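## Task

Close the lid of tip box TB3 and push its front edge fully down so the lid latches, while the lids of the other two boxes stay completely open. Then release the lid and move the gripper away.

## Robot and tools

Setup: one 6-joint robot arm with a two-finger gripper works over a bench mat. Three tip boxes sit loose on the mat and must finish resting flat on it. Identify each box by the ID printed on it, not by tape on the bench. Nothing may be knocked or placed off the table; that ends the scene. Occasionally an outside force briefly pulls on a held part or shoves a loose object.

Frame: the scene frame has its origin on the table surface right under the arm base. +z is up; looking along +x, +y points left. The base itself may be tilted relative to the table. Distances are in metres, angles in radians.

Tool execute_actions takes "actions": a list holding one action, one wait, or nothing. An empty list only reports the current state. An action is {"rows": [...], "steps": n} with n from 1 to 15 (default 15); each step lasts 1/30 s. Each row is used for one step, and the final row repeats if there are fewer rows than steps. A wait is {"steps": n} with n up to 300 and no rows; it sends no command and returns once that many steps have elapsed since the previous result, counting your reply time. Optional "pictures" (true/false) controls whether camera images return; by default they do. A refused call sends nothing to the robot.

Row layout: one list of 7 numbers, each in [-1, 1], for the single arm. The first six are joint offsets in this order: waist, shoulder, elbow, wrist pitch, wrist yaw, wrist roll. They are scaled so 1.0 equals 1.264, 1.32, 1.276, 1.83, 1.686 and 2.022 rad respectively. They are offsets, not poses: they are measured from the joint angles in the latest result that reported them (before any such result in a scene, and for second or later calls within one reply, from where the arm is when the action begins), never from the previous row. The seventh number is an absolute gripper opening: +1 fully open, -1 closed.

Joint ranges (rad): waist -2.880 to 2.880, shoulder 0.000 to 3.142, elbow 0.000 to 3.019, wrist pitch -1.693 to 1.571, wrist yaw -1.571 to 1.571, wrist roll -2.094 to 2.094. A call aiming more than 0.019 rad outside a range is refused. True limits can differ from these by up to 0.019 rad; targets beyond the true limit are clipped there, and the result then notes "joint sent to its limit" (possibly about an earlier, still running action). Missing that note does not prove more travel exists.

Motion: joint speed is capped. Each step, a joint's target stays within a lead of its measured angle: 0.264 waist, 0.32 shoulder, 0.276 elbow, 0.33 wrist pitch, 0.186 wrist yaw, 0.522 wrist roll (rad). If the targets would place the gripper over 70 mm from where it is measured, all are pulled back toward the measured angles. Big moves therefore take several actions. A commanded move of only a few mm might not shift the hand at all.

Holding position: sending zeros drives the arm back to the reference angles, and the arm can sag a bit every action. To keep it in place, make the first call of a reply send offsets back to the desired angles, then zeros in later calls of that reply, and increase the correction whenever a joint keeps undershooting. Between calls the arm continues toward the last target until it has nearly stopped or a step was HELD; after that only a new action makes it move or press further. Fingers already moving keep going.

Result lines: Joint positions and Joint velocities list the six joints in the order above (rad, rad/s) and then the finger pad gap (m, m/s; 0.094 when fully open). grip_measured is the measured opening on the same -1..+1 scale you command; readings may be off by about 1 mm, constant within a scene. To hold something, command an opening below grip_measured, about 0.03 below for a firm grip, less for a lighter one. Pad force tops out near 50 to 62 N, lower on thin parts under about 2 mm and briefly higher at first contact. "joint command not followed" means the clearance check altered or blocked targets on some steps (mounting blocks and posts count as part of the arm). HELD marks steps where your row was not fully sent. MOTOR HOT appears from 85 °C; at 100 °C an OVER-TEMPERATURE FAULT stops the motors and gripper and the arm falls until it cools. Holding loads, even while idle, heats motors, and some heat carries into the next scene.

Cameras: cam_high, cam_low and cam_wrist, each 504x504, returned in that order. Calibrations give intrinsics and world-to-camera transforms for the fixed cameras (cam_high near [-0.109, -0.342, 1.031], cam_low near [0.791, -0.224, 0.068]); each scene may differ by a couple of degrees and under about 9 mm. cam_wrist rides on the arm and has no given pose.

Tool zoom_image: {"camera": name, "region": [x0, y0, x1, y1]} in pixels of that camera's latest full image, origin top-left, at most 504 by 504; returns a magnified view.

Tool finished_scene: {"scene": 1 or 2} ends that scene for good, reports success and gives the next task. The goal must be met and remain met. Replying with no tool call ends all remaining scenes.

Avoid: drops, slips, slamming the lid, hard impacts, very forceful pressing, tipping boxes, and pushing anything off the table. Move smoothly; latch the lid with a firm but controlled press on its front edge, then open the fingers and retreat.

Each tool is called after "Emit:" as name(argument=value, ...) on one line, values as JSON.

## Session

Emit:
execute_actions(actions=[])

Scene clock: 0.00 s of 8400.00 s.
grip_measured=+1.000
Joint positions: [ 0.932  2.135  0.573  1.389 -0.941 -1.142  0.094]
Joint velocities: [-0.015 -0.024  0.017  0.002 -0.037 -0.051  0.   ]
Motor temperatures (°C, as the motors report them): [22 23 24 22 21 22]

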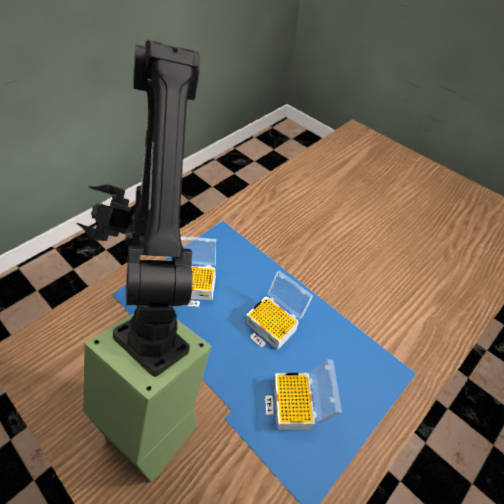

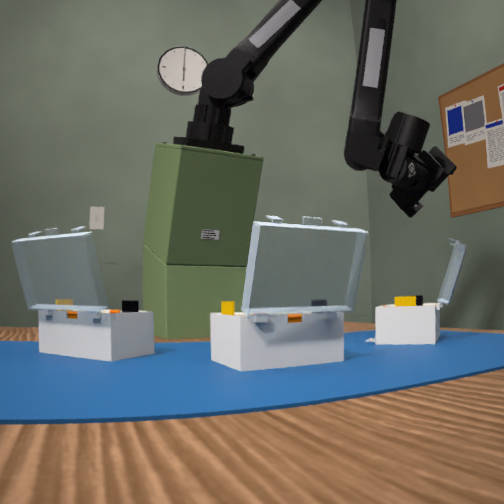

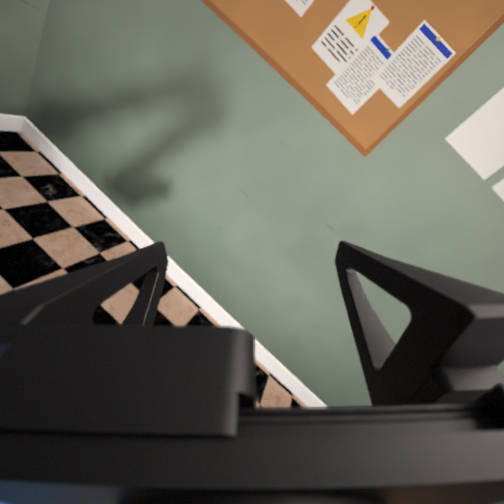

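Emit:
zoom_image(camera="cam_high", region=[160, 220, 380, 440])

Emit:
zoom_image(camera="cam_low", region=[0, 190, 504, 400])

Region (160, 220, 380, 440) of cam_high's 504x504 image, scaled by 2.291, with more detail than that image has.

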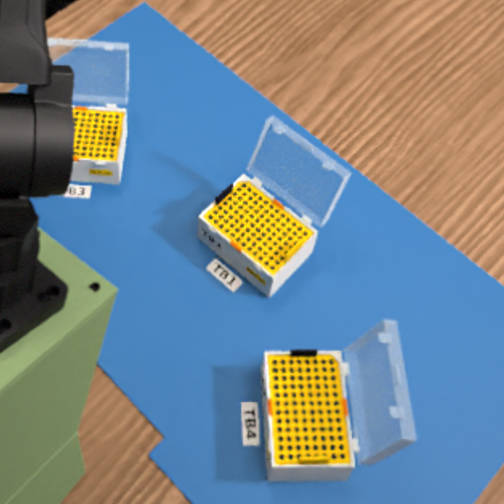

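Region (0, 190, 504, 400) of cam_low's 504x504 image, scaled by 1.000; it fills the top 210 rows of this view, and the rest is white.

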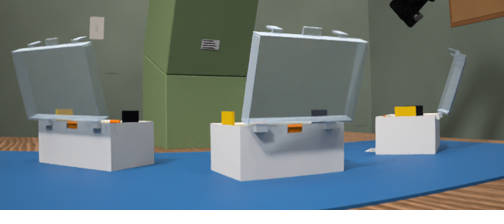

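Emit:
zoom_image(camera="cam_high", region=[240, 300, 300, 360])

Emit:
zoom_image(camera="cam_high", region=[250, 365, 320, 435])

Region (240, 300, 300, 360) of cam_high's 504x504 image, scaled by 8.400, with more detail than that image has.

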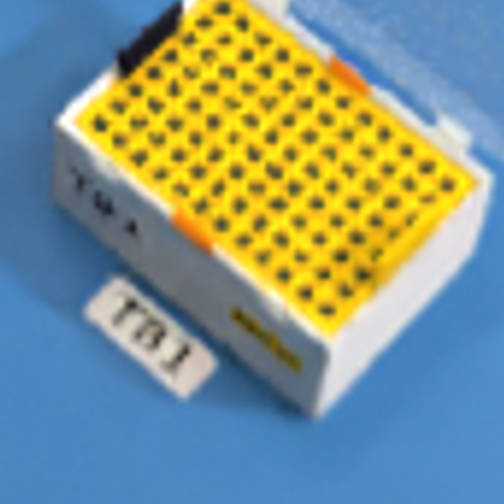

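Region (250, 365, 320, 435) of cam_high's 504x504 image, scaled by 7.200, with more detail than that image has.

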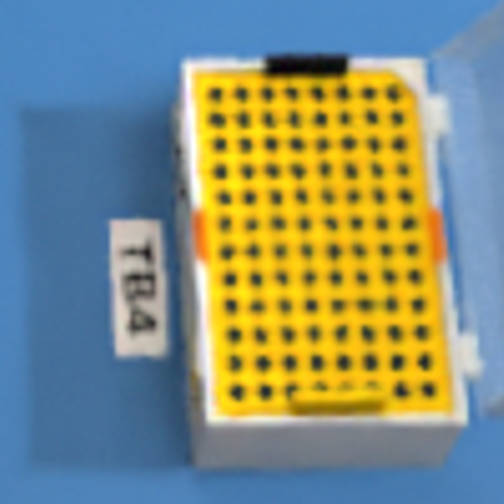

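Emit:
execute_actions(actions=[{"rows":[[-0.3,-0.1,0,-0.3,0.558,0.565,-1]]}], pictures=false)

Emit:
execute_actions(actions=[{"steps":45}])

Scene clock: 18.40 s of 8400.00 s.
grip_measured=-0.977
Joint positions: [ 0.535  1.998  0.583  0.865 -0.005 -0.161  0.001]
Joint velocities: [ 0.024 -0.005 -0.046 -0.164  0.095  1.033  0.   ]
Motor temperatures (°C, as the motors report them): [22 24 24 23 21 22]
Steps of this call (steps 1 to 90: nothing new was sent; then 14.90 s passed at rest; steps 91 to 105: all 15 steps of this action). Readings (joint positions):
91: [0.923 2.129 0.572 1.357 -0.897 -1.101]
92: [0.902 2.117 0.570 1.296 -0.844 -1.048]
94: [0.827 2.088 0.571 1.181 -0.735 -0.941]
98: [0.640 2.038 0.578 0.964 -0.447 -0.668]
105: the state above

Scene clock: 19.90 s of 8400.00 s.
grip_measured=-0.977
Joint positions: [ 0.538  1.998  0.577  0.856 -0.002 -0.015  0.001]
Joint velocities: [ 0.005 -0.015  0.012  0.007  0.022  0.066 -0.001]
Motor temperatures (°C, as the motors report them): [22 24 24 23 21 22]
Steps of this call (steps 1 to 30: the robot went on to your last target; steps 31 to 45: nothing new was sent). Readings (joint positions):
1: [0.536 1.998 0.581 0.861 -0.004 -0.131]
2: [0.537 1.998 0.579 0.859 -0.003 -0.108]
4: [0.538 1.998 0.577 0.856 -0.003 -0.074]
8: [0.538 1.998 0.577 0.856 -0.003 -0.039]
45: the state above
The arm was judged still, so your last target was given up. Only a new action makes it travel on or press farther. Fingers that are still opening or closing keep moving.

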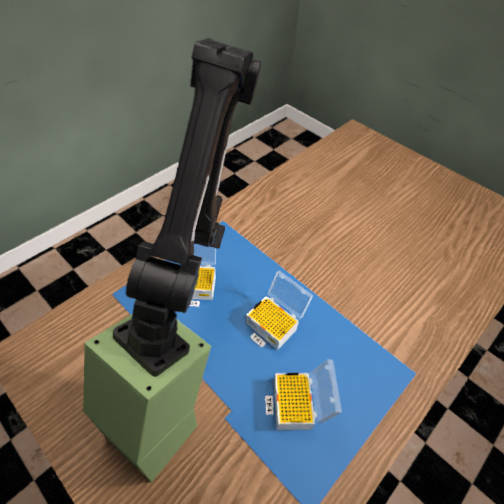

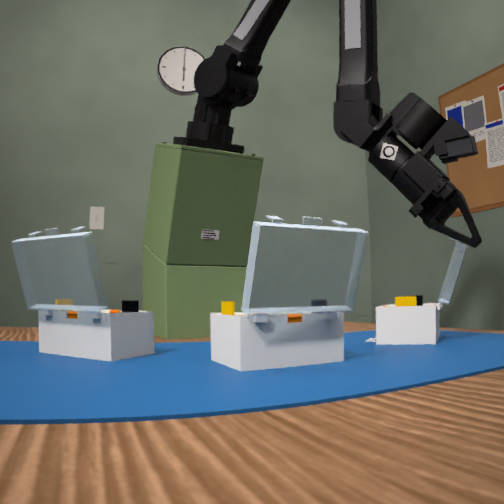

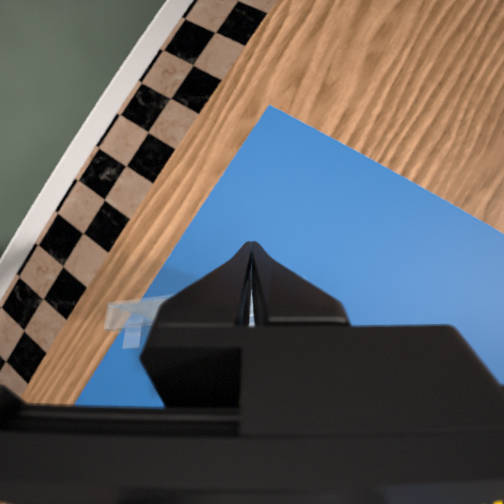

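Emit:
execute_actions(actions=[{"rows":[[0,-0.05,0,0,0,0,-1],[0,-0.1,0,0,0,0,-1],[0,-0.15,-0.03,0,0,0,-1],[0,-0.2,-0.06,0,0,0,-1],[0,-0.25,-0.1,-0.03,0,0,-1],[0,-0.3,-0.14,-0.06,0,0,-1],[0,-0.3,-0.18,-0.1,0,0,-1],[0,-0.3,-0.22,-0.14,0,0,-1],[0,-0.3,-0.26,-0.17,0,0,-1]]}], pictures=false)

Emit:
execute_actions(actions=[{"steps":15}])

Scene clock: 25.80 s of 8400.00 s.
grip_measured=-0.977
Joint positions: [ 0.538  1.588  0.239  0.569 -0.002 -0.015  0.001]
Joint velocities: [ 0.005  0.415 -0.325 -0.33   0.081 -0.007  0.001]
Motor temperatures (°C, as the motors report them): [22 24 24 22 21 22]
Steps of this call (steps 1 to 90: nothing new was sent; then 2.40 s passed at rest; steps 91 to 105: all 15 steps of this action). Readings (joint positions):
91: [0.538 1.995 0.577 0.856 -0.002 -0.015]
92: [0.538 1.983 0.574 0.856 -0.002 -0.015]
94: [0.538 1.917 0.552 0.856 -0.002 -0.015]
98: [0.538 1.632 0.420 0.750 -0.002 -0.015]
105: the state above

Scene clock: 26.30 s of 8400.00 s.
grip_measured=-0.977
Joint positions: [ 0.538  1.609  0.242  0.552 -0.002 -0.015  0.001]
Joint velocities: [-0.005 -0.005  0.002 -0.032  0.007  0.081  0.001]
Motor temperatures (°C, as the motors report them): [22 24 24 22 21 22]
Steps of this call (steps 1 to 15: the robot went on to your last target). Readings (joint positions):
1: [0.538 1.600 0.230 0.559 -0.002 -0.015]
2: [0.538 1.607 0.227 0.554 -0.002 -0.015]
4: [0.538 1.609 0.230 0.552 -0.002 -0.015]
8: [0.538 1.609 0.241 0.552 -0.002 -0.015]
15: the state above

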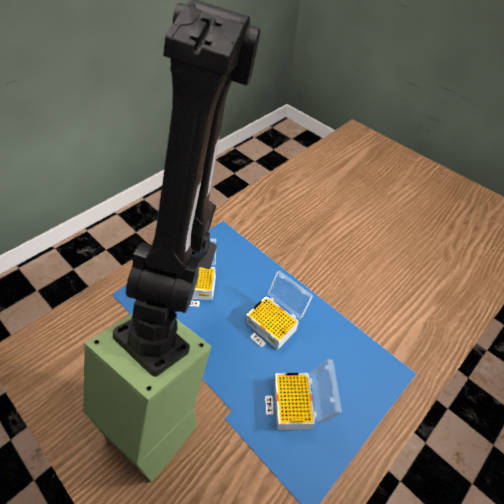

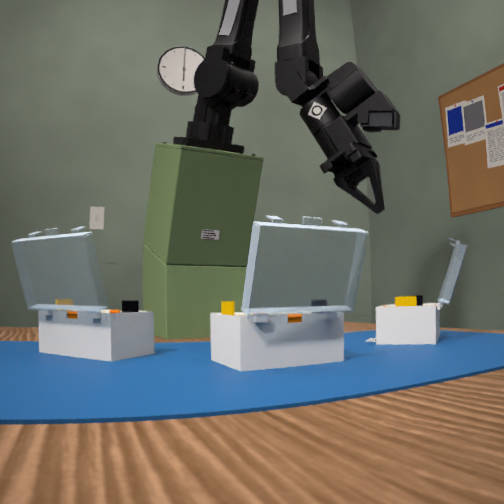

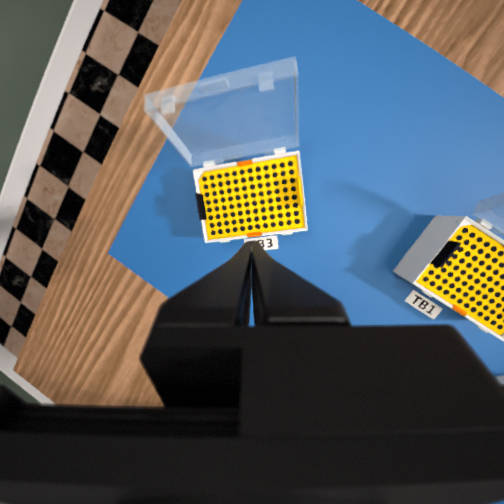

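Emit:
execute_actions(actions=[{"rows":[[0.05,0,-0.01,0,0,0,-1],[0.1,0,-0.02,0,0,0,-1],[0.15,0,-0.03,0,0,0,-1],[0.2,0,-0.04,0,0,0,-1],[0.25,0,-0.05,0,0,0,-1],[0.3,0,-0.06,0,0,0,-1],[0.35,0,-0.07,0,0,0,-1],[0.4,0,-0.08,0,0,0,-1],[0.45,0,-0.09,0,0,0,-1],[0.5,0,-0.1,0,0,0,-1]]}], pictures=false)

Emit:
execute_actions(actions=[{"steps":15}])

Scene clock: 35.40 s of 8400.00 s.
grip_measured=-0.977
Joint positions: [ 1.182  1.609  0.11   0.552 -0.005 -0.015  0.001]
Joint velocities: [-0.005  0.005 -0.042  0.012  0.037  0.081  0.001]
Motor temperatures (°C, as the motors report them): [22 24 24 22 21 22]
Steps of this call (steps 1 to 15: the robot went on to your last target; steps 16 to 90: nothing new was sent; then 5.60 s passed at rest; steps 91 to 105: all 15 steps of this action). Readings (joint positions):
91: [0.542 1.609 0.242 0.552 -0.001 -0.015]
92: [0.560 1.609 0.240 0.552 0.001 -0.015]
94: [0.647 1.609 0.228 0.552 0.003 -0.015]
98: [0.928 1.609 0.184 0.552 -0.001 -0.015]
105: the state above

Scene clock: 35.90 s of 8400.00 s.
grip_measured=-0.977
Joint positions: [ 1.182  1.609  0.111  0.552 -0.005 -0.015  0.001]
Joint velocities: [-0.015 -0.005 -0.012  0.007  0.022 -0.037 -0.   ]
Motor temperatures (°C, as the motors report them): [22 24 24 22 21 22]
Steps of this call (steps 1 to 15: the robot went on to your last target). Readings (joint positions):
1: [1.182 1.609 0.109 0.552 -0.005 -0.015]
2: [1.182 1.609 0.110 0.552 -0.005 -0.015]
4: [1.182 1.609 0.111 0.552 -0.005 -0.015]
8: [1.182 1.609 0.111 0.552 -0.005 -0.015]
15: the state above
The arm was judged still, so your last target was given up. Only a new action makes it travel on or press farther. Fingers that are still opening or closing keep moving.

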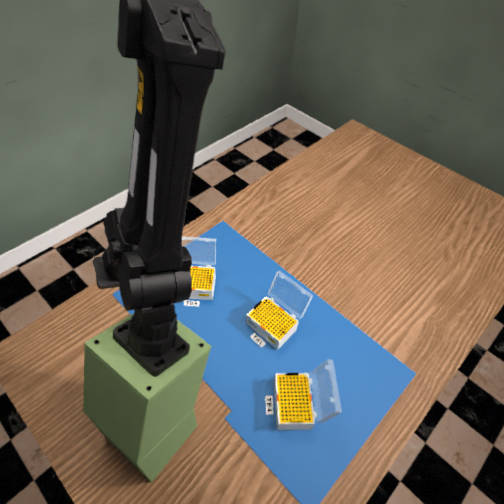

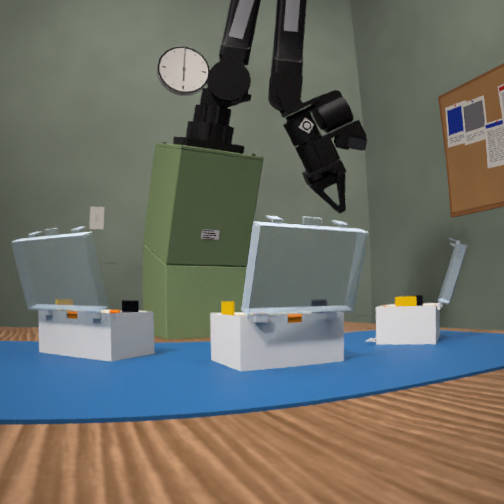

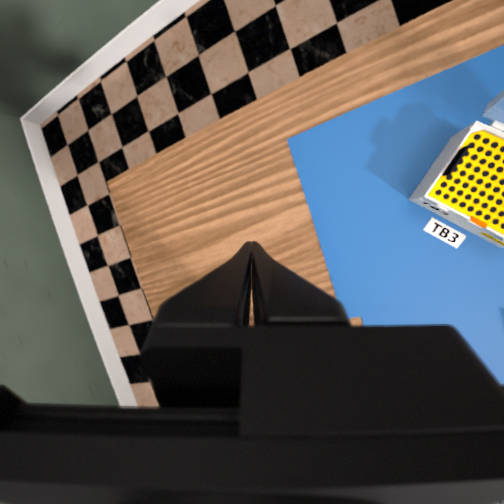

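Emit:
zoom_image(camera="cam_wrist", region=[404, 170, 484, 250])

Region (404, 170, 484, 250) of cam_wrist's 504x504 image, scaled by 6.300, with more detail than that image has.

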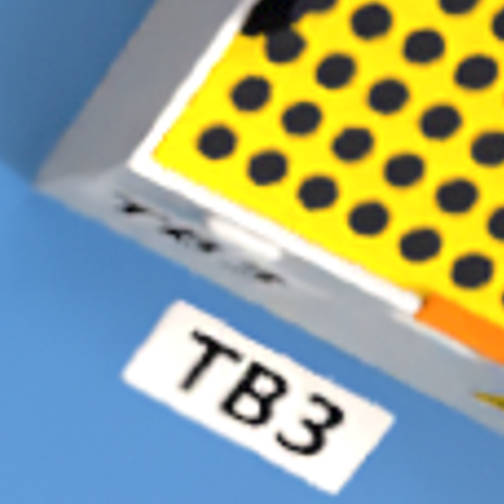

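Emit:
execute_actions(actions=[{"rows":[[0.05,0,0,0.02,0.03,0,-1],[0.1,0,0,0.04,0.06,0,-1],[0.15,0,0,0.06,0.09,0,-1],[0.2,0,0,0.08,0.12,0,-1],[0.25,0,0,0.1,0.16,0,-1],[0.3,0,0,0.12,0.2,0,-1],[0.3,0,0,0.14,0.25,0,-1],[0.3,0,0,0.15,0.3,0,-1]]}])

Scene clock: 41.30 s of 8400.00 s.
grip_measured=-0.977
Joint positions: [ 1.569  1.609  0.11   0.801  0.498 -0.015  0.001]
Joint velocities: [ 0.005 -0.024 -0.017  0.002  0.037  0.022  0.   ]
Motor temperatures (°C, as the motors report them): [22 24 24 22 21 22]
Steps of this call (steps 1 to 90: nothing new was sent; then 1.90 s passed at rest; steps 91 to 105: all 15 steps of this action). Readings (joint positions):
91: [1.188 1.609 0.111 0.554 0.020 -0.015]
92: [1.208 1.609 0.110 0.564 0.062 -0.015]
94: [1.300 1.609 0.110 0.612 0.159 -0.015]
98: [1.540 1.609 0.110 0.748 0.425 -0.015]
105: the state above

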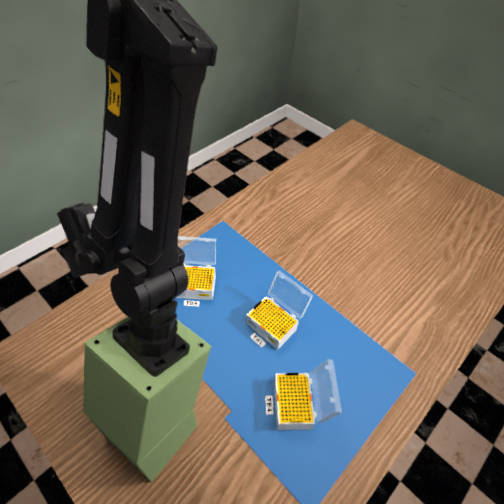

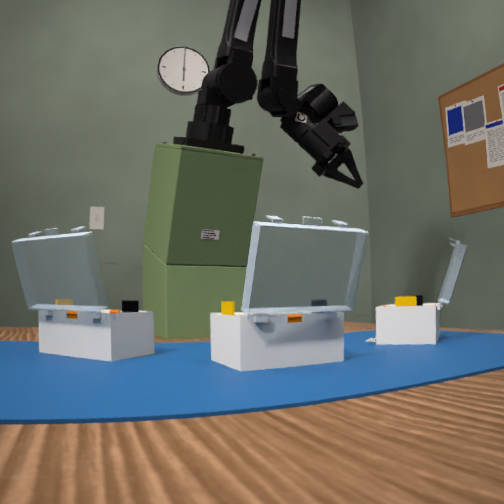

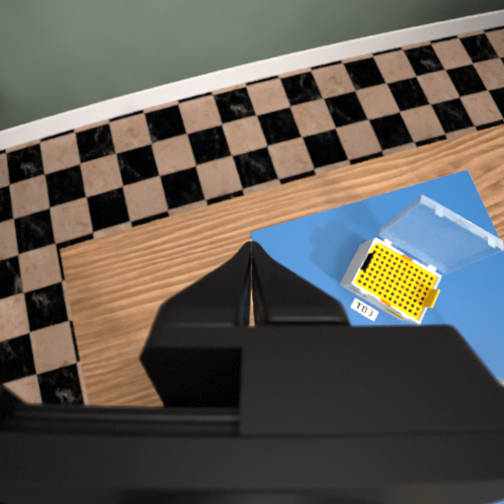

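Emit:
zoom_image(camera="cam_high", region=[170, 265, 220, 315])

Emit:
zoom_image(camera="cam_wrist", region=[335, 270, 390, 325])

Region (170, 265, 220, 315) of cam_high's 504x504 image, scaled by 10.080, with more detail than that image has.

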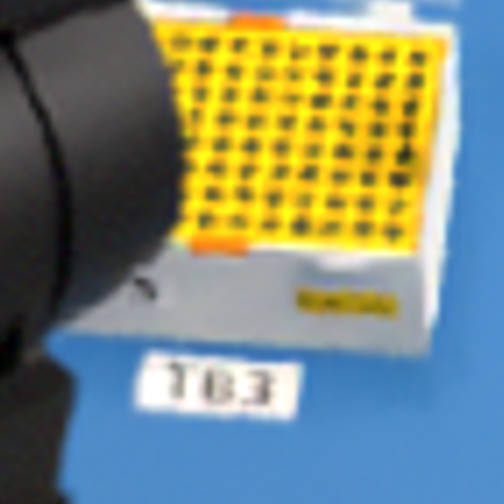

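Region (335, 270, 390, 325) of cam_wrist's 504x504 image, scaled by 9.164, with more detail than that image has.

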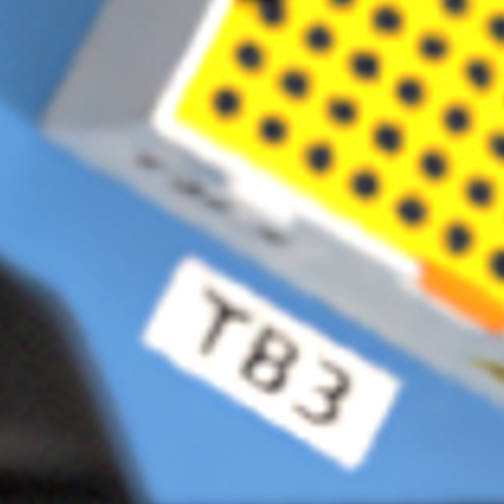

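Emit:
execute_actions(actions=[{"rows":[[0.05,0,0,0,0.03,0,-1],[0.1,0,0,0,0.06,0,-1],[0.15,0,0,0,0.09,0,-1],[0.2,0,0,0,0.12,0,-1],[0.25,0,0,0,0.16,0,-1],[0.3,0,0,0,0.2,0,-1]]}])

Emit:
zoom_image(camera="cam_high", region=[160, 265, 210, 315])

Scene clock: 48.43 s of 8400.00 s.
grip_measured=-0.977
Joint positions: [ 1.958  1.609  0.11   0.801  0.832 -0.015  0.001]
Joint velocities: [-0.005 -0.005 -0.007  0.007 -0.007  0.051  0.   ]
Motor temperatures (°C, as the motors report them): [22 24 24 23 21 22]
Steps of this call (steps 1 to 15: the robot went on to your last target; steps 16 to 90: nothing new was sent; then 3.63 s passed at rest; steps 91 to 105: all 15 steps of this action). Readings (joint positions):
91: [1.574 1.609 0.110 0.801 0.522 -0.015]
92: [1.595 1.609 0.110 0.801 0.565 -0.015]
94: [1.685 1.609 0.110 0.801 0.661 -0.015]
98: [1.925 1.609 0.110 0.801 0.820 -0.015]
105: the state above

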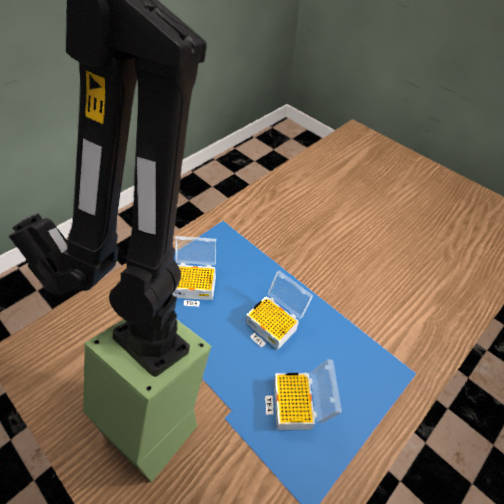

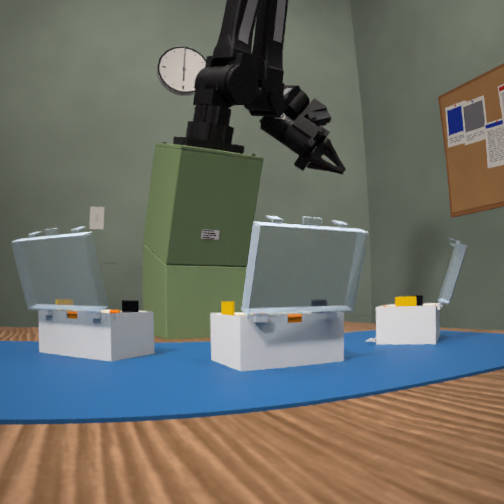

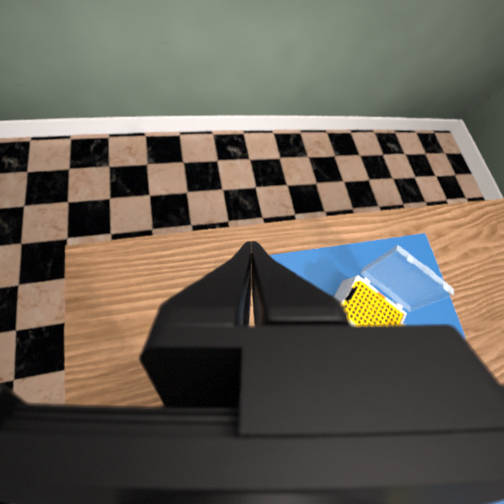

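Region (160, 265, 210, 315) of cam_high's 504x504 image, scaled by 10.080, with more detail than that image has.

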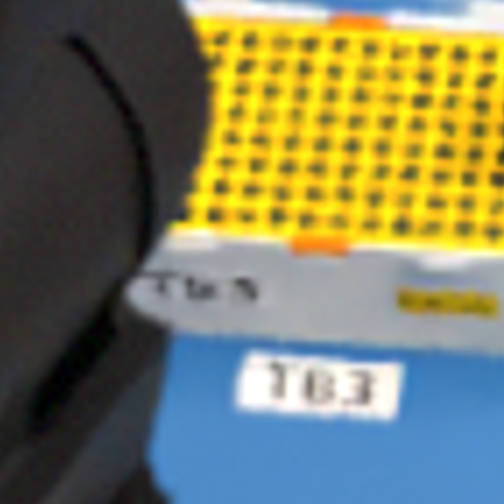

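Emit:
execute_actions(actions=[{"rows":[[-0.05,0,0.03,0,-0.03,0,-1],[-0.1,0,0.07,0,-0.06,0,-1],[-0.17,0.02,0.12,-0.03,-0.1,0,-1],[-0.25,0.04,0.17,-0.06,-0.14,0,-1],[-0.33,0.06,0.22,-0.09,-0.18,0,-1],[-0.41,0.08,0.27,-0.12,-0.22,0,-1],[-0.49,0.1,0.32,-0.15,-0.26,0,-1],[-0.57,0.12,0.37,-0.18,-0.3,0,-1],[-0.65,0.14,0.42,-0.21,-0.34,0,-1],[-0.73,0.16,0.47,-0.24,-0.38,0,-1],[-0.8,0.18,0.52,-0.27,-0.42,0,-1],[-0.87,0.2,0.57,-0.3,-0.45,0,-1],[-0.93,0.22,0.62,-0.33,-0.48,0,-1],[-0.97,0.24,0.66,-0.36,-0.493,0,-1],[-1,0.25,0.69,-0.4,-0.493,0,-1]]}], pictures=false)

Emit:
execute_actions(actions=[{"steps":25}])

Scene clock: 58.37 s of 8400.00 s.
grip_measured=-0.977
Joint positions: [ 1.27   1.831  0.75   0.345  0.086 -0.015  0.001]
Joint velocities: [-1.226  0.63   1.458 -1.424 -0.681  0.007  0.001]
Motor temperatures (°C, as the motors report them): [22 24 24 23 21 22]
Steps of this call (steps 1 to 15: the robot went on to your last target; steps 16 to 90: nothing new was sent; then 6.43 s passed at rest; steps 91 to 105: all 15 steps of this action). Readings (joint positions):
91: [1.952 1.609 0.111 0.801 0.808 -0.015]
92: [1.930 1.609 0.118 0.801 0.766 -0.015]
94: [1.830 1.616 0.170 0.770 0.661 -0.015]
98: [1.596 1.678 0.369 0.647 0.448 -0.015]
105: the state above

Scene clock: 59.20 s of 8400.00 s.
grip_measured=-0.977
Joint positions: [ 0.686  1.929  0.976  0.084  0.002 -0.015  0.001]
Joint velocities: [ 0.054 -0.024 -0.002  0.022  0.007 -0.022  0.   ]
Motor temperatures (°C, as the motors report them): [22 24 24 23 21 22]
Steps of this call (steps 1 to 25: the robot went on to your last target). Readings (joint positions):
1: [1.229 1.852 0.797 0.301 0.062 -0.015]
2: [1.188 1.870 0.839 0.265 0.045 -0.015]
4: [1.106 1.894 0.899 0.214 0.025 -0.015]
8: [0.936 1.909 0.950 0.157 0.010 -0.015]
25: the state above

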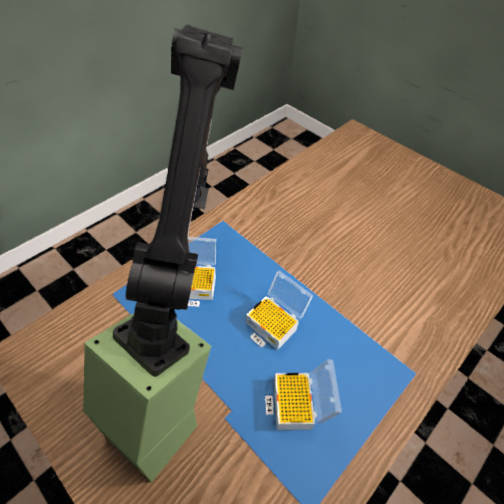

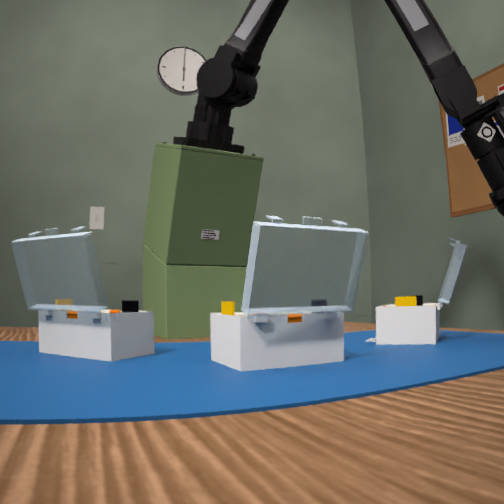

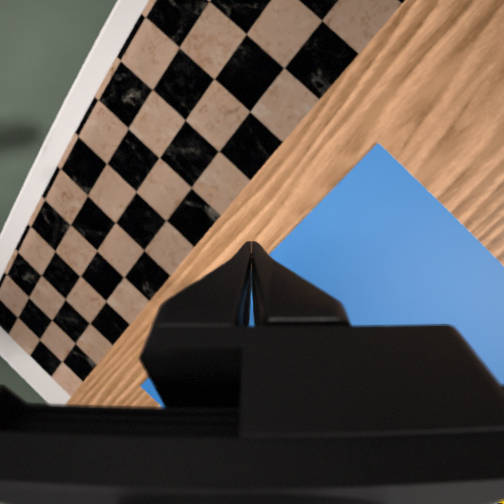

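Emit:
execute_actions(actions=[{"rows":[[-0.01,0.01,0.02,-0.015,0,0,-1],[-0.02,0.02,0.03,-0.03,0,0,-1],[-0.03,0.03,0.04,-0.045,0,0,-1],[-0.04,0.04,0.05,-0.06,0,0,-1],[-0.05,0.05,0.06,-0.075,0,0,-1],[-0.06,0.06,0.07,-0.09,0,0,-1],[-0.07,0.07,0.08,-0.105,0,0,-1],[-0.08,0.08,0.09,-0.12,0,0,-1],[-0.085,0.09,0.09,-0.14,0,0,-1]]}])

Scene clock: 63.53 s of 8400.00 s.
grip_measured=-0.977
Joint positions: [ 0.571  2.051  1.081 -0.157  0.002 -0.015  0.001]
Joint velocities: [-0.005  0.034 -0.002 -0.046 -0.051  0.037  0.   ]
Motor temperatures (°C, as the motors report them): [22 24 24 23 21 22]
Steps of this call (steps 1 to 30: the robot went on to your last target; steps 31 to 90: nothing new was sent; then 0.83 s passed at rest; steps 91 to 105: all 15 steps of this action). Readings (joint positions):
91: [0.687 1.929 0.977 0.082 0.002 -0.015]
92: [0.687 1.930 0.979 0.072 0.002 -0.015]
94: [0.680 1.939 0.996 0.034 0.002 -0.015]
98: [0.635 1.988 1.055 -0.066 0.002 -0.015]
105: the state above

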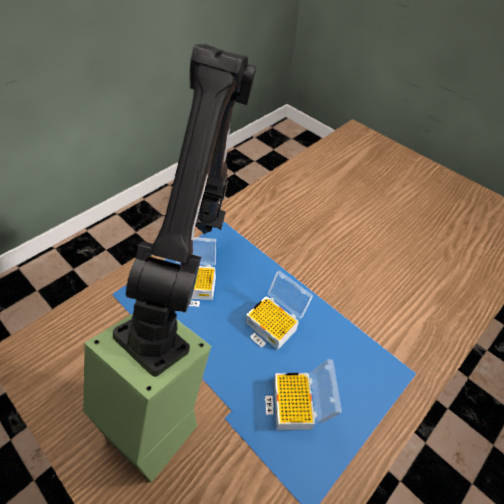

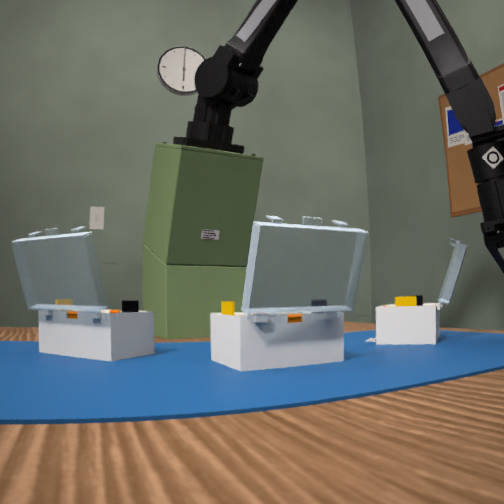

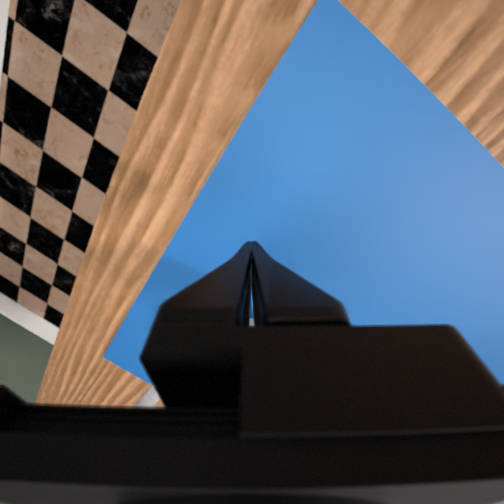

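Emit:
execute_actions(actions=[{"rows":[[0.01,0,0.01,-0.02,0,0,-1],[0.02,0,0.01,-0.04,0,0,-1],[0.03,-0.01,0.01,-0.06,0,0,-1],[0.04,-0.01,0.01,-0.08,0,0,-1],[0.04,-0.02,0.01,-0.1,0,0,-1],[0.04,-0.02,0.01,-0.12,0,0,-1],[0.04,-0.02,0.01,-0.14,0,0,-1],[0.04,-0.02,0.01,-0.155,0,0,-1],[0.04,-0.02,0.01,-0.17,0,0,-1],[0.04,-0.02,0.01,-0.18,0,0,-1]]}])

Scene clock: 68.27 s of 8400.00 s.
grip_measured=-0.977
Joint positions: [ 0.617  2.048  1.084 -0.47   0.002 -0.015  0.001]
Joint velocities: [-0.005 -0.024  0.012 -0.042  0.081 -0.081  0.   ]
Motor temperatures (°C, as the motors report them): [22 25 24 23 21 22]
Steps of this call (steps 1 to 15: the robot went on to your last target; steps 16 to 90: nothing new was sent; then 1.23 s passed at rest; steps 91 to 105: all 15 steps of this action). Readings (joint positions):
91: [0.571 2.051 1.081 -0.163 0.002 -0.015]
92: [0.572 2.051 1.082 -0.175 0.002 -0.015]
94: [0.577 2.051 1.084 -0.225 0.002 -0.015]
98: [0.603 2.049 1.084 -0.362 0.002 -0.015]
105: the state above

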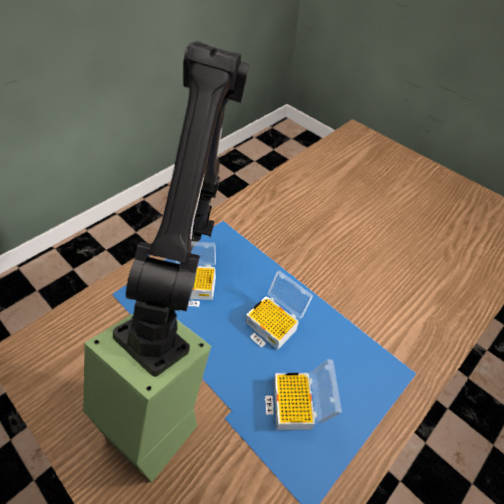

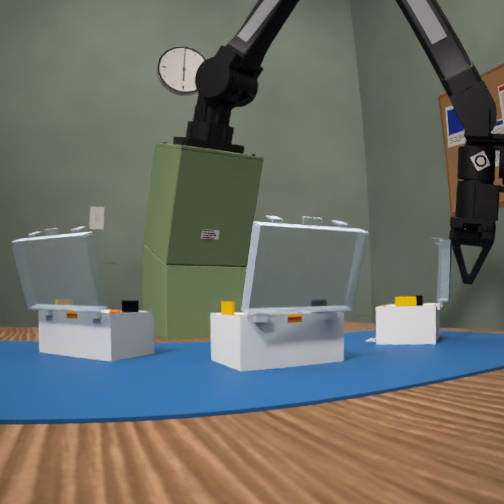

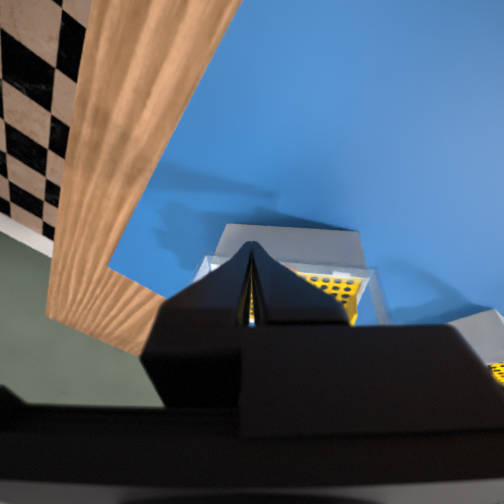

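Emit:
execute_actions(actions=[{"rows":[[-0.01,-0.02,0,0,0,0,-1],[-0.015,-0.03,-0.01,0,0,0,-1],[-0.02,-0.04,-0.02,0,0,0,-1],[-0.025,-0.05,-0.03,0,0,0,-1],[-0.03,-0.06,-0.04,0,0,0,-1],[-0.035,-0.07,-0.05,0,0,0,-1],[-0.04,-0.08,-0.06,0,0,0,-1],[-0.045,-0.09,-0.07,0,0,0,-1],[-0.05,-0.1,-0.08,0,0,0,-1],[-0.055,-0.11,-0.09,0,0,0,-1],[-0.06,-0.12,-0.1,0,0,0,-1],[-0.06,-0.13,-0.11,0,0,0,-1],[-0.06,-0.13,-0.12,0,0,0,-1],[-0.06,-0.13,-0.13,0,0,0,-1],[-0.06,-0.13,-0.14,0,0,0,-1]]}], pictures=false)

Emit:
execute_actions(actions=[{"steps":12}])

Scene clock: 76.43 s of 8400.00 s.
grip_measured=-0.977
Joint positions: [ 0.545  1.885  0.932 -0.471  0.002 -0.015  0.001]
Joint velocities: [-0.063 -0.22  -0.266  0.007 -0.037  0.022 -0.   ]
Motor temperatures (°C, as the motors report them): [22 25 24 22 21 22]
Steps of this call (steps 1 to 15: the robot went on to your last target; steps 16 to 90: nothing new was sent; then 4.67 s passed at rest; steps 91 to 105: all 15 steps of this action). Readings (joint positions):
91: [0.617 2.048 1.084 -0.471 0.002 -0.015]
92: [0.616 2.046 1.082 -0.471 0.002 -0.015]
94: [0.614 2.035 1.069 -0.471 0.002 -0.015]
98: [0.592 1.982 1.016 -0.471 0.002 -0.015]
105: the state above

Scene clock: 76.83 s of 8400.00 s.
grip_measured=-0.977
Joint positions: [ 0.544  1.878  0.902 -0.471  0.002 -0.015  0.001]
Joint velocities: [-0.005 -0.005  0.007 -0.017  0.022 -0.022 -0.   ]
Motor temperatures (°C, as the motors report them): [22 25 24 22 21 22]
Steps of this call (steps 1 to 12: the robot went on to your last target). Readings (joint positions):
1: [0.544 1.880 0.923 -0.471 0.002 -0.015]
2: [0.544 1.878 0.915 -0.471 0.002 -0.015]
4: [0.544 1.878 0.905 -0.471 0.002 -0.015]
8: [0.544 1.878 0.902 -0.471 0.002 -0.015]
12: the state above

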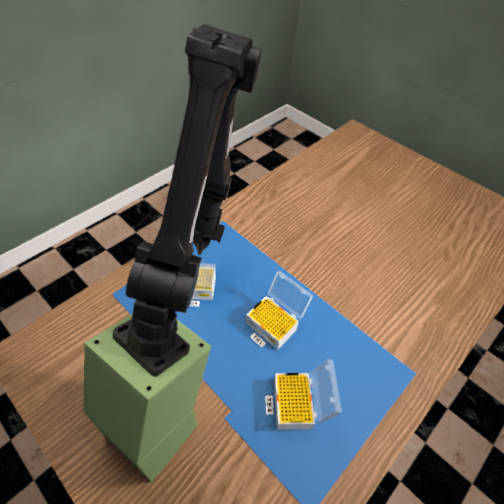

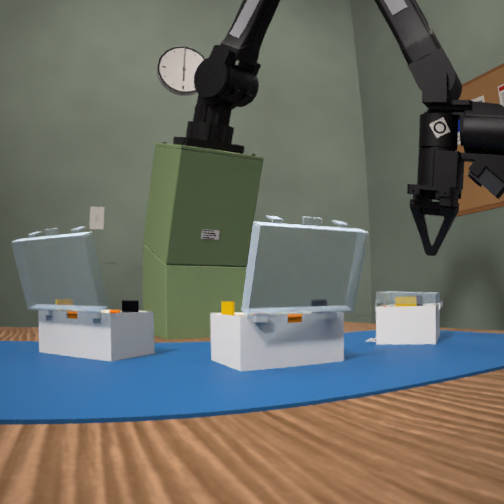

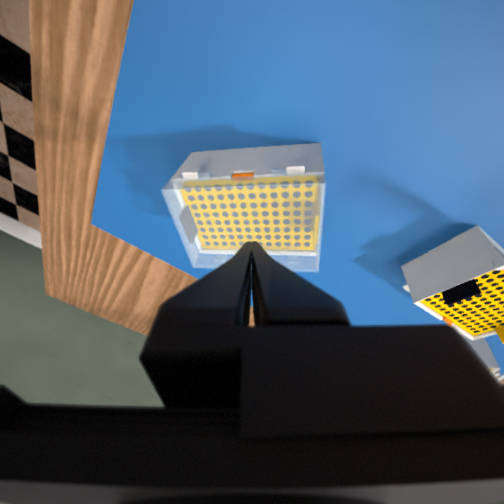

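Emit:
execute_actions(actions=[{"rows":[[0,0,-0.015,0.02,0,0,-0.8],[0,0,-0.03,0.03,0,0,-0.6],[0,0,-0.045,0.04,0,0,-0.4],[0,0,-0.06,0.05,0,0,-0.2],[0,0,-0.075,0.06,0,0,0],[0,0,-0.09,0.07,0,0,0.2],[0,0,-0.105,0.08,0,0,0.2],[0,0,-0.12,0.09,0,0,0.2],[0,0,-0.135,0.105,0,0,0.2],[0,0,-0.15,0.12,0,0,0.2]]}])

Emit:
zoom_image(camera="cam_low", region=[340, 230, 470, 360])

Scene clock: 83.87 s of 8400.00 s.
grip_measured=+0.198
Joint positions: [ 0.544  1.878  0.701 -0.279  0.002 -0.015  0.056]
Joint velocities: [-0.005 -0.005 -0.017  0.134 -0.022 -0.037  0.   ]
Motor temperatures (°C, as the motors report them): [22 25 24 22 21 22]
Steps of this call (steps 1 to 30: the robot went on to your last target; steps 31 to 90: nothing new was sent; then 3.53 s passed at rest; steps 91 to 105: all 15 steps of this action). Readings (joint positions):
91: [0.544 1.878 0.900 -0.467 0.002 -0.015]
92: [0.544 1.878 0.894 -0.455 0.002 -0.015]
94: [0.544 1.878 0.869 -0.422 0.002 -0.015]
98: [0.544 1.878 0.786 -0.355 0.002 -0.015]
105: the state above

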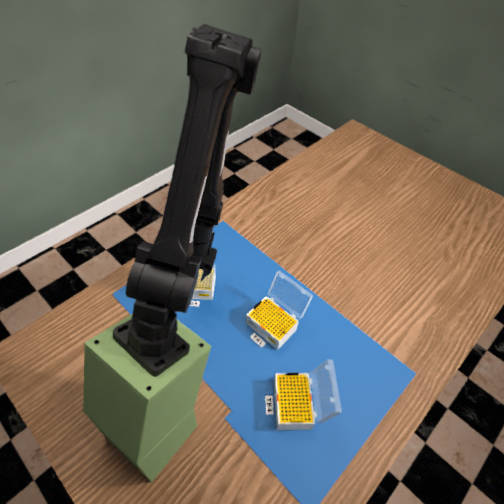

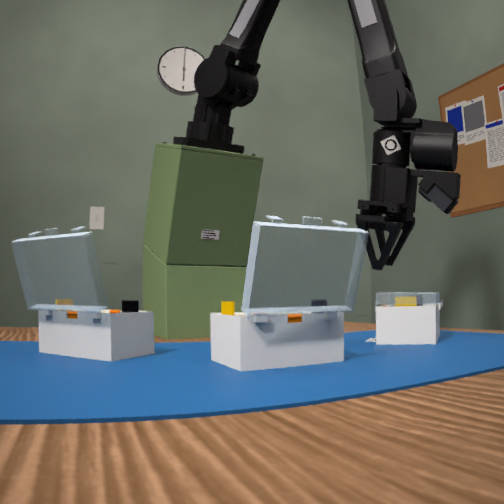

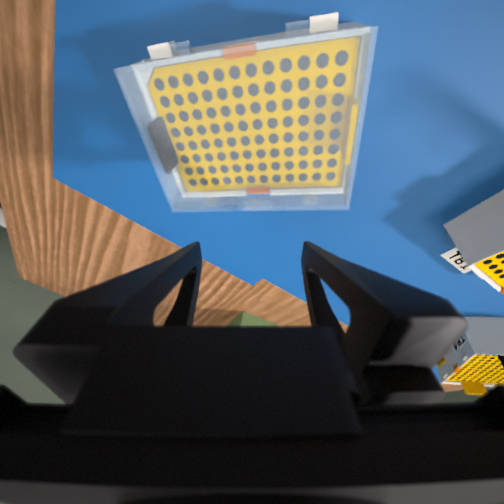

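Region (340, 230, 470, 360) of cam_low's 504x504 image, scaled by 3.877, with more detail than that image has.

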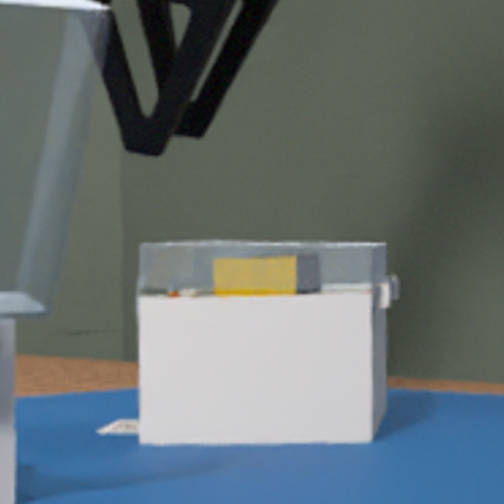

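Emit:
execute_actions(actions=[{"rows":[[0,0.01,0,0.02,0,0,0],[0,0.02,0,0.035,0,0,-0.3],[0,0.03,0,0.05,0,0,-0.6],[0,0.04,0,0.065,0,0,-1],[0,0.05,0,0.08,0,0,-1],[0,0.06,0,0.095,0,0,-1],[0,0.07,0,0.11,0,0,-1],[0,0.08,0,0.125,0,0,-1],[0,0.085,0,0.14,0,0,-1]]}])

Emit:
zoom_image(camera="cam_low", region=[340, 230, 470, 360])

Scene clock: 91.77 s of 8400.00 s.
grip_measured=-0.977
Joint positions: [ 0.544  1.991  0.702 -0.043  0.002 -0.015  0.001]
Joint velocities: [ 0.005 -0.024 -0.007  0.022  0.037  0.022 -0.001]
Motor temperatures (°C, as the motors report them): [22 25 24 22 21 22]
Steps of this call (steps 1 to 30: the robot went on to your last target; steps 31 to 90: nothing new was sent; then 4.40 s passed at rest; steps 91 to 105: all 15 steps of this action). Readings (joint positions):
91: [0.544 1.878 0.704 -0.265 0.002 -0.015]
92: [0.544 1.880 0.704 -0.257 0.002 -0.015]
94: [0.544 1.890 0.703 -0.221 0.002 -0.015]
98: [0.544 1.942 0.703 -0.117 0.002 -0.015]
105: the state above

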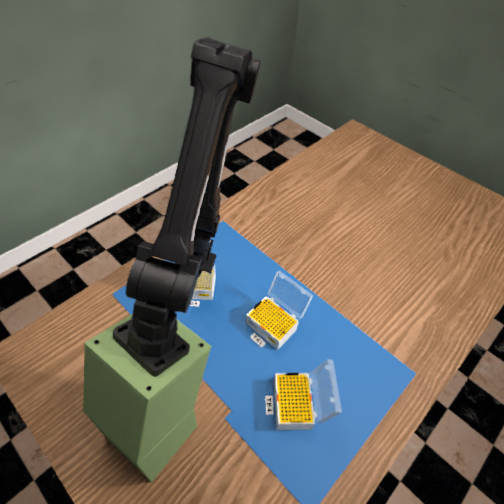

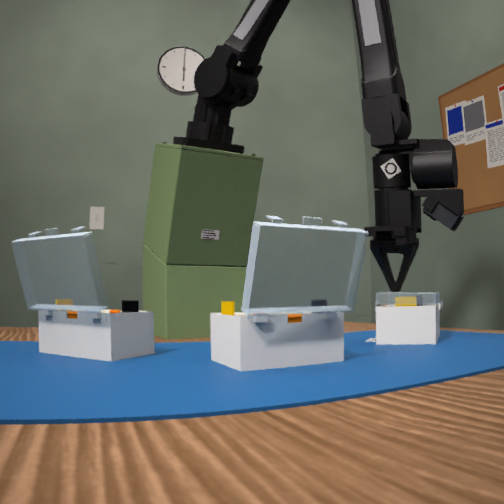

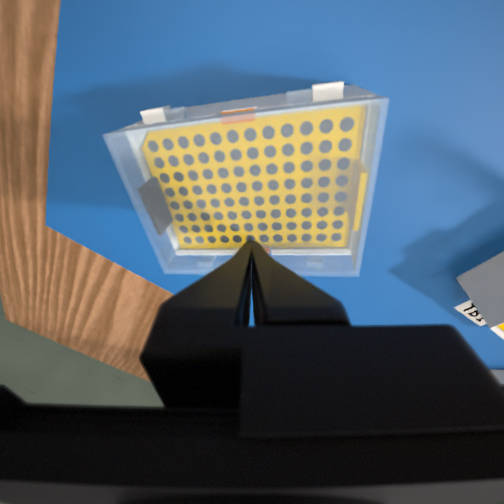

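Region (340, 230, 470, 360) of cam_low's 504x504 image, scaled by 3.877, with more detail than that image has.

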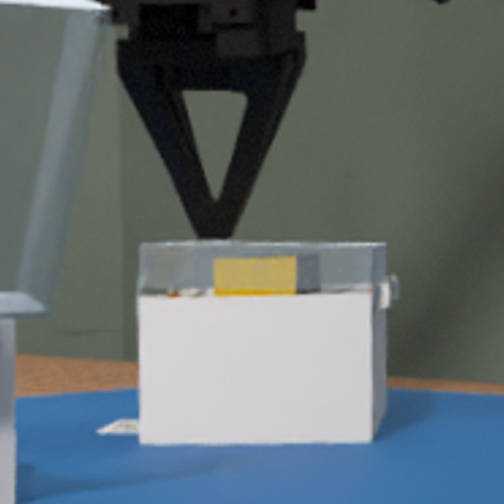

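Emit:
execute_actions(actions=[{"rows":[[0,0.01,0,0.01,0,0,-1],[0,0.015,0,0.013,0,0,-1],[0,0.02,0,0.016,0,0,-1],[0,0.025,0,0.019,0,0,-1],[0,0.03,0,0.02,0,0,-1],[0,0.035,0,0.02,0,0,-1],[0,0.04,0,0.02,0,0,-1],[0,0.045,0,0.02,0,0,-1],[0,0.05,0,0.02,0,0,-1]]}])

Emit:
zoom_image(camera="cam_low", region=[340, 230, 470, 360])

Scene clock: 97.77 s of 8400.00 s.
grip_measured=-0.977
Joint positions: [ 0.544  2.009  0.702 -0.021  0.002 -0.015  0.001]
Joint velocities: [-0.005  0.005  0.002 -0.007 -0.022 -0.037 -0.001]
Motor temperatures (°C, as the motors report them): [22 25 24 22 21 22]
Steps of this call (steps 1 to 15: the robot went on to your last target; steps 16 to 90: nothing new was sent; then 2.50 s passed at rest; steps 91 to 105: all 15 steps of this action). Readings (joint positions):
91: [0.544 1.991 0.702 -0.039 0.002 -0.015]
92: [0.544 1.992 0.702 -0.039 0.002 -0.015]
94: [0.544 1.997 0.702 -0.032 0.002 -0.015]
98: [0.544 2.009 0.702 -0.021 0.002 -0.015]
105: the state above

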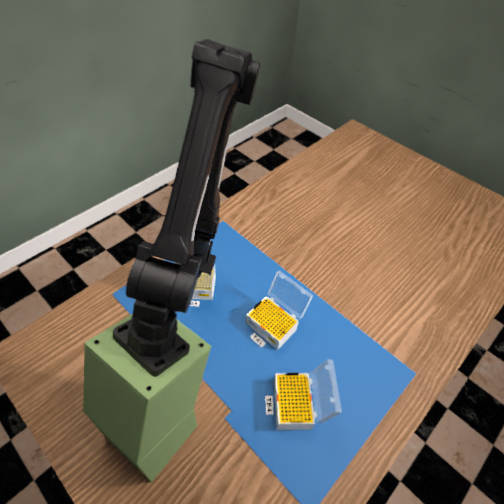

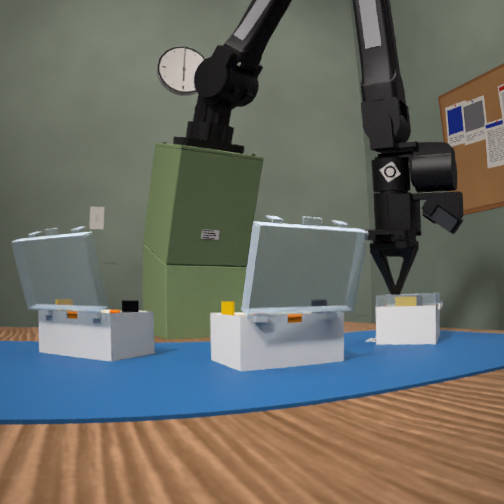

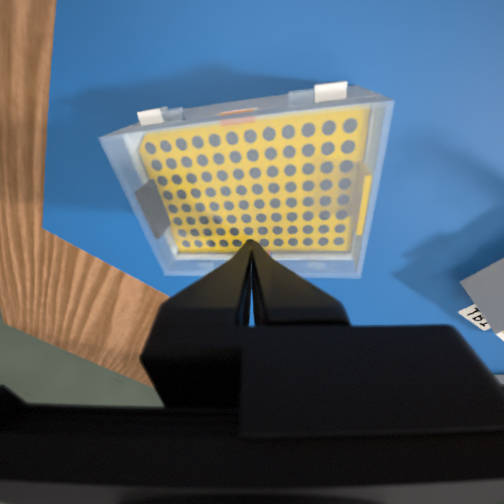

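Region (340, 230, 470, 360) of cam_low's 504x504 image, scaled by 3.877, with more detail than that image has.

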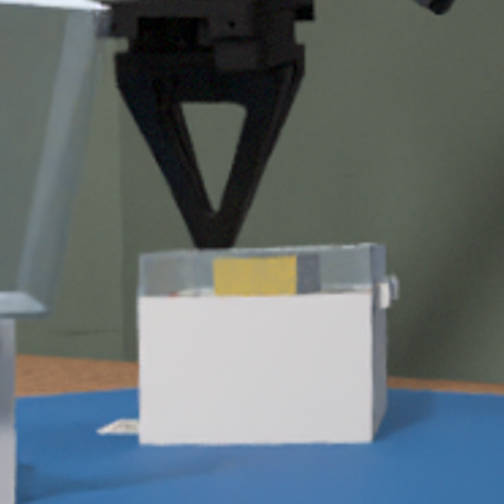

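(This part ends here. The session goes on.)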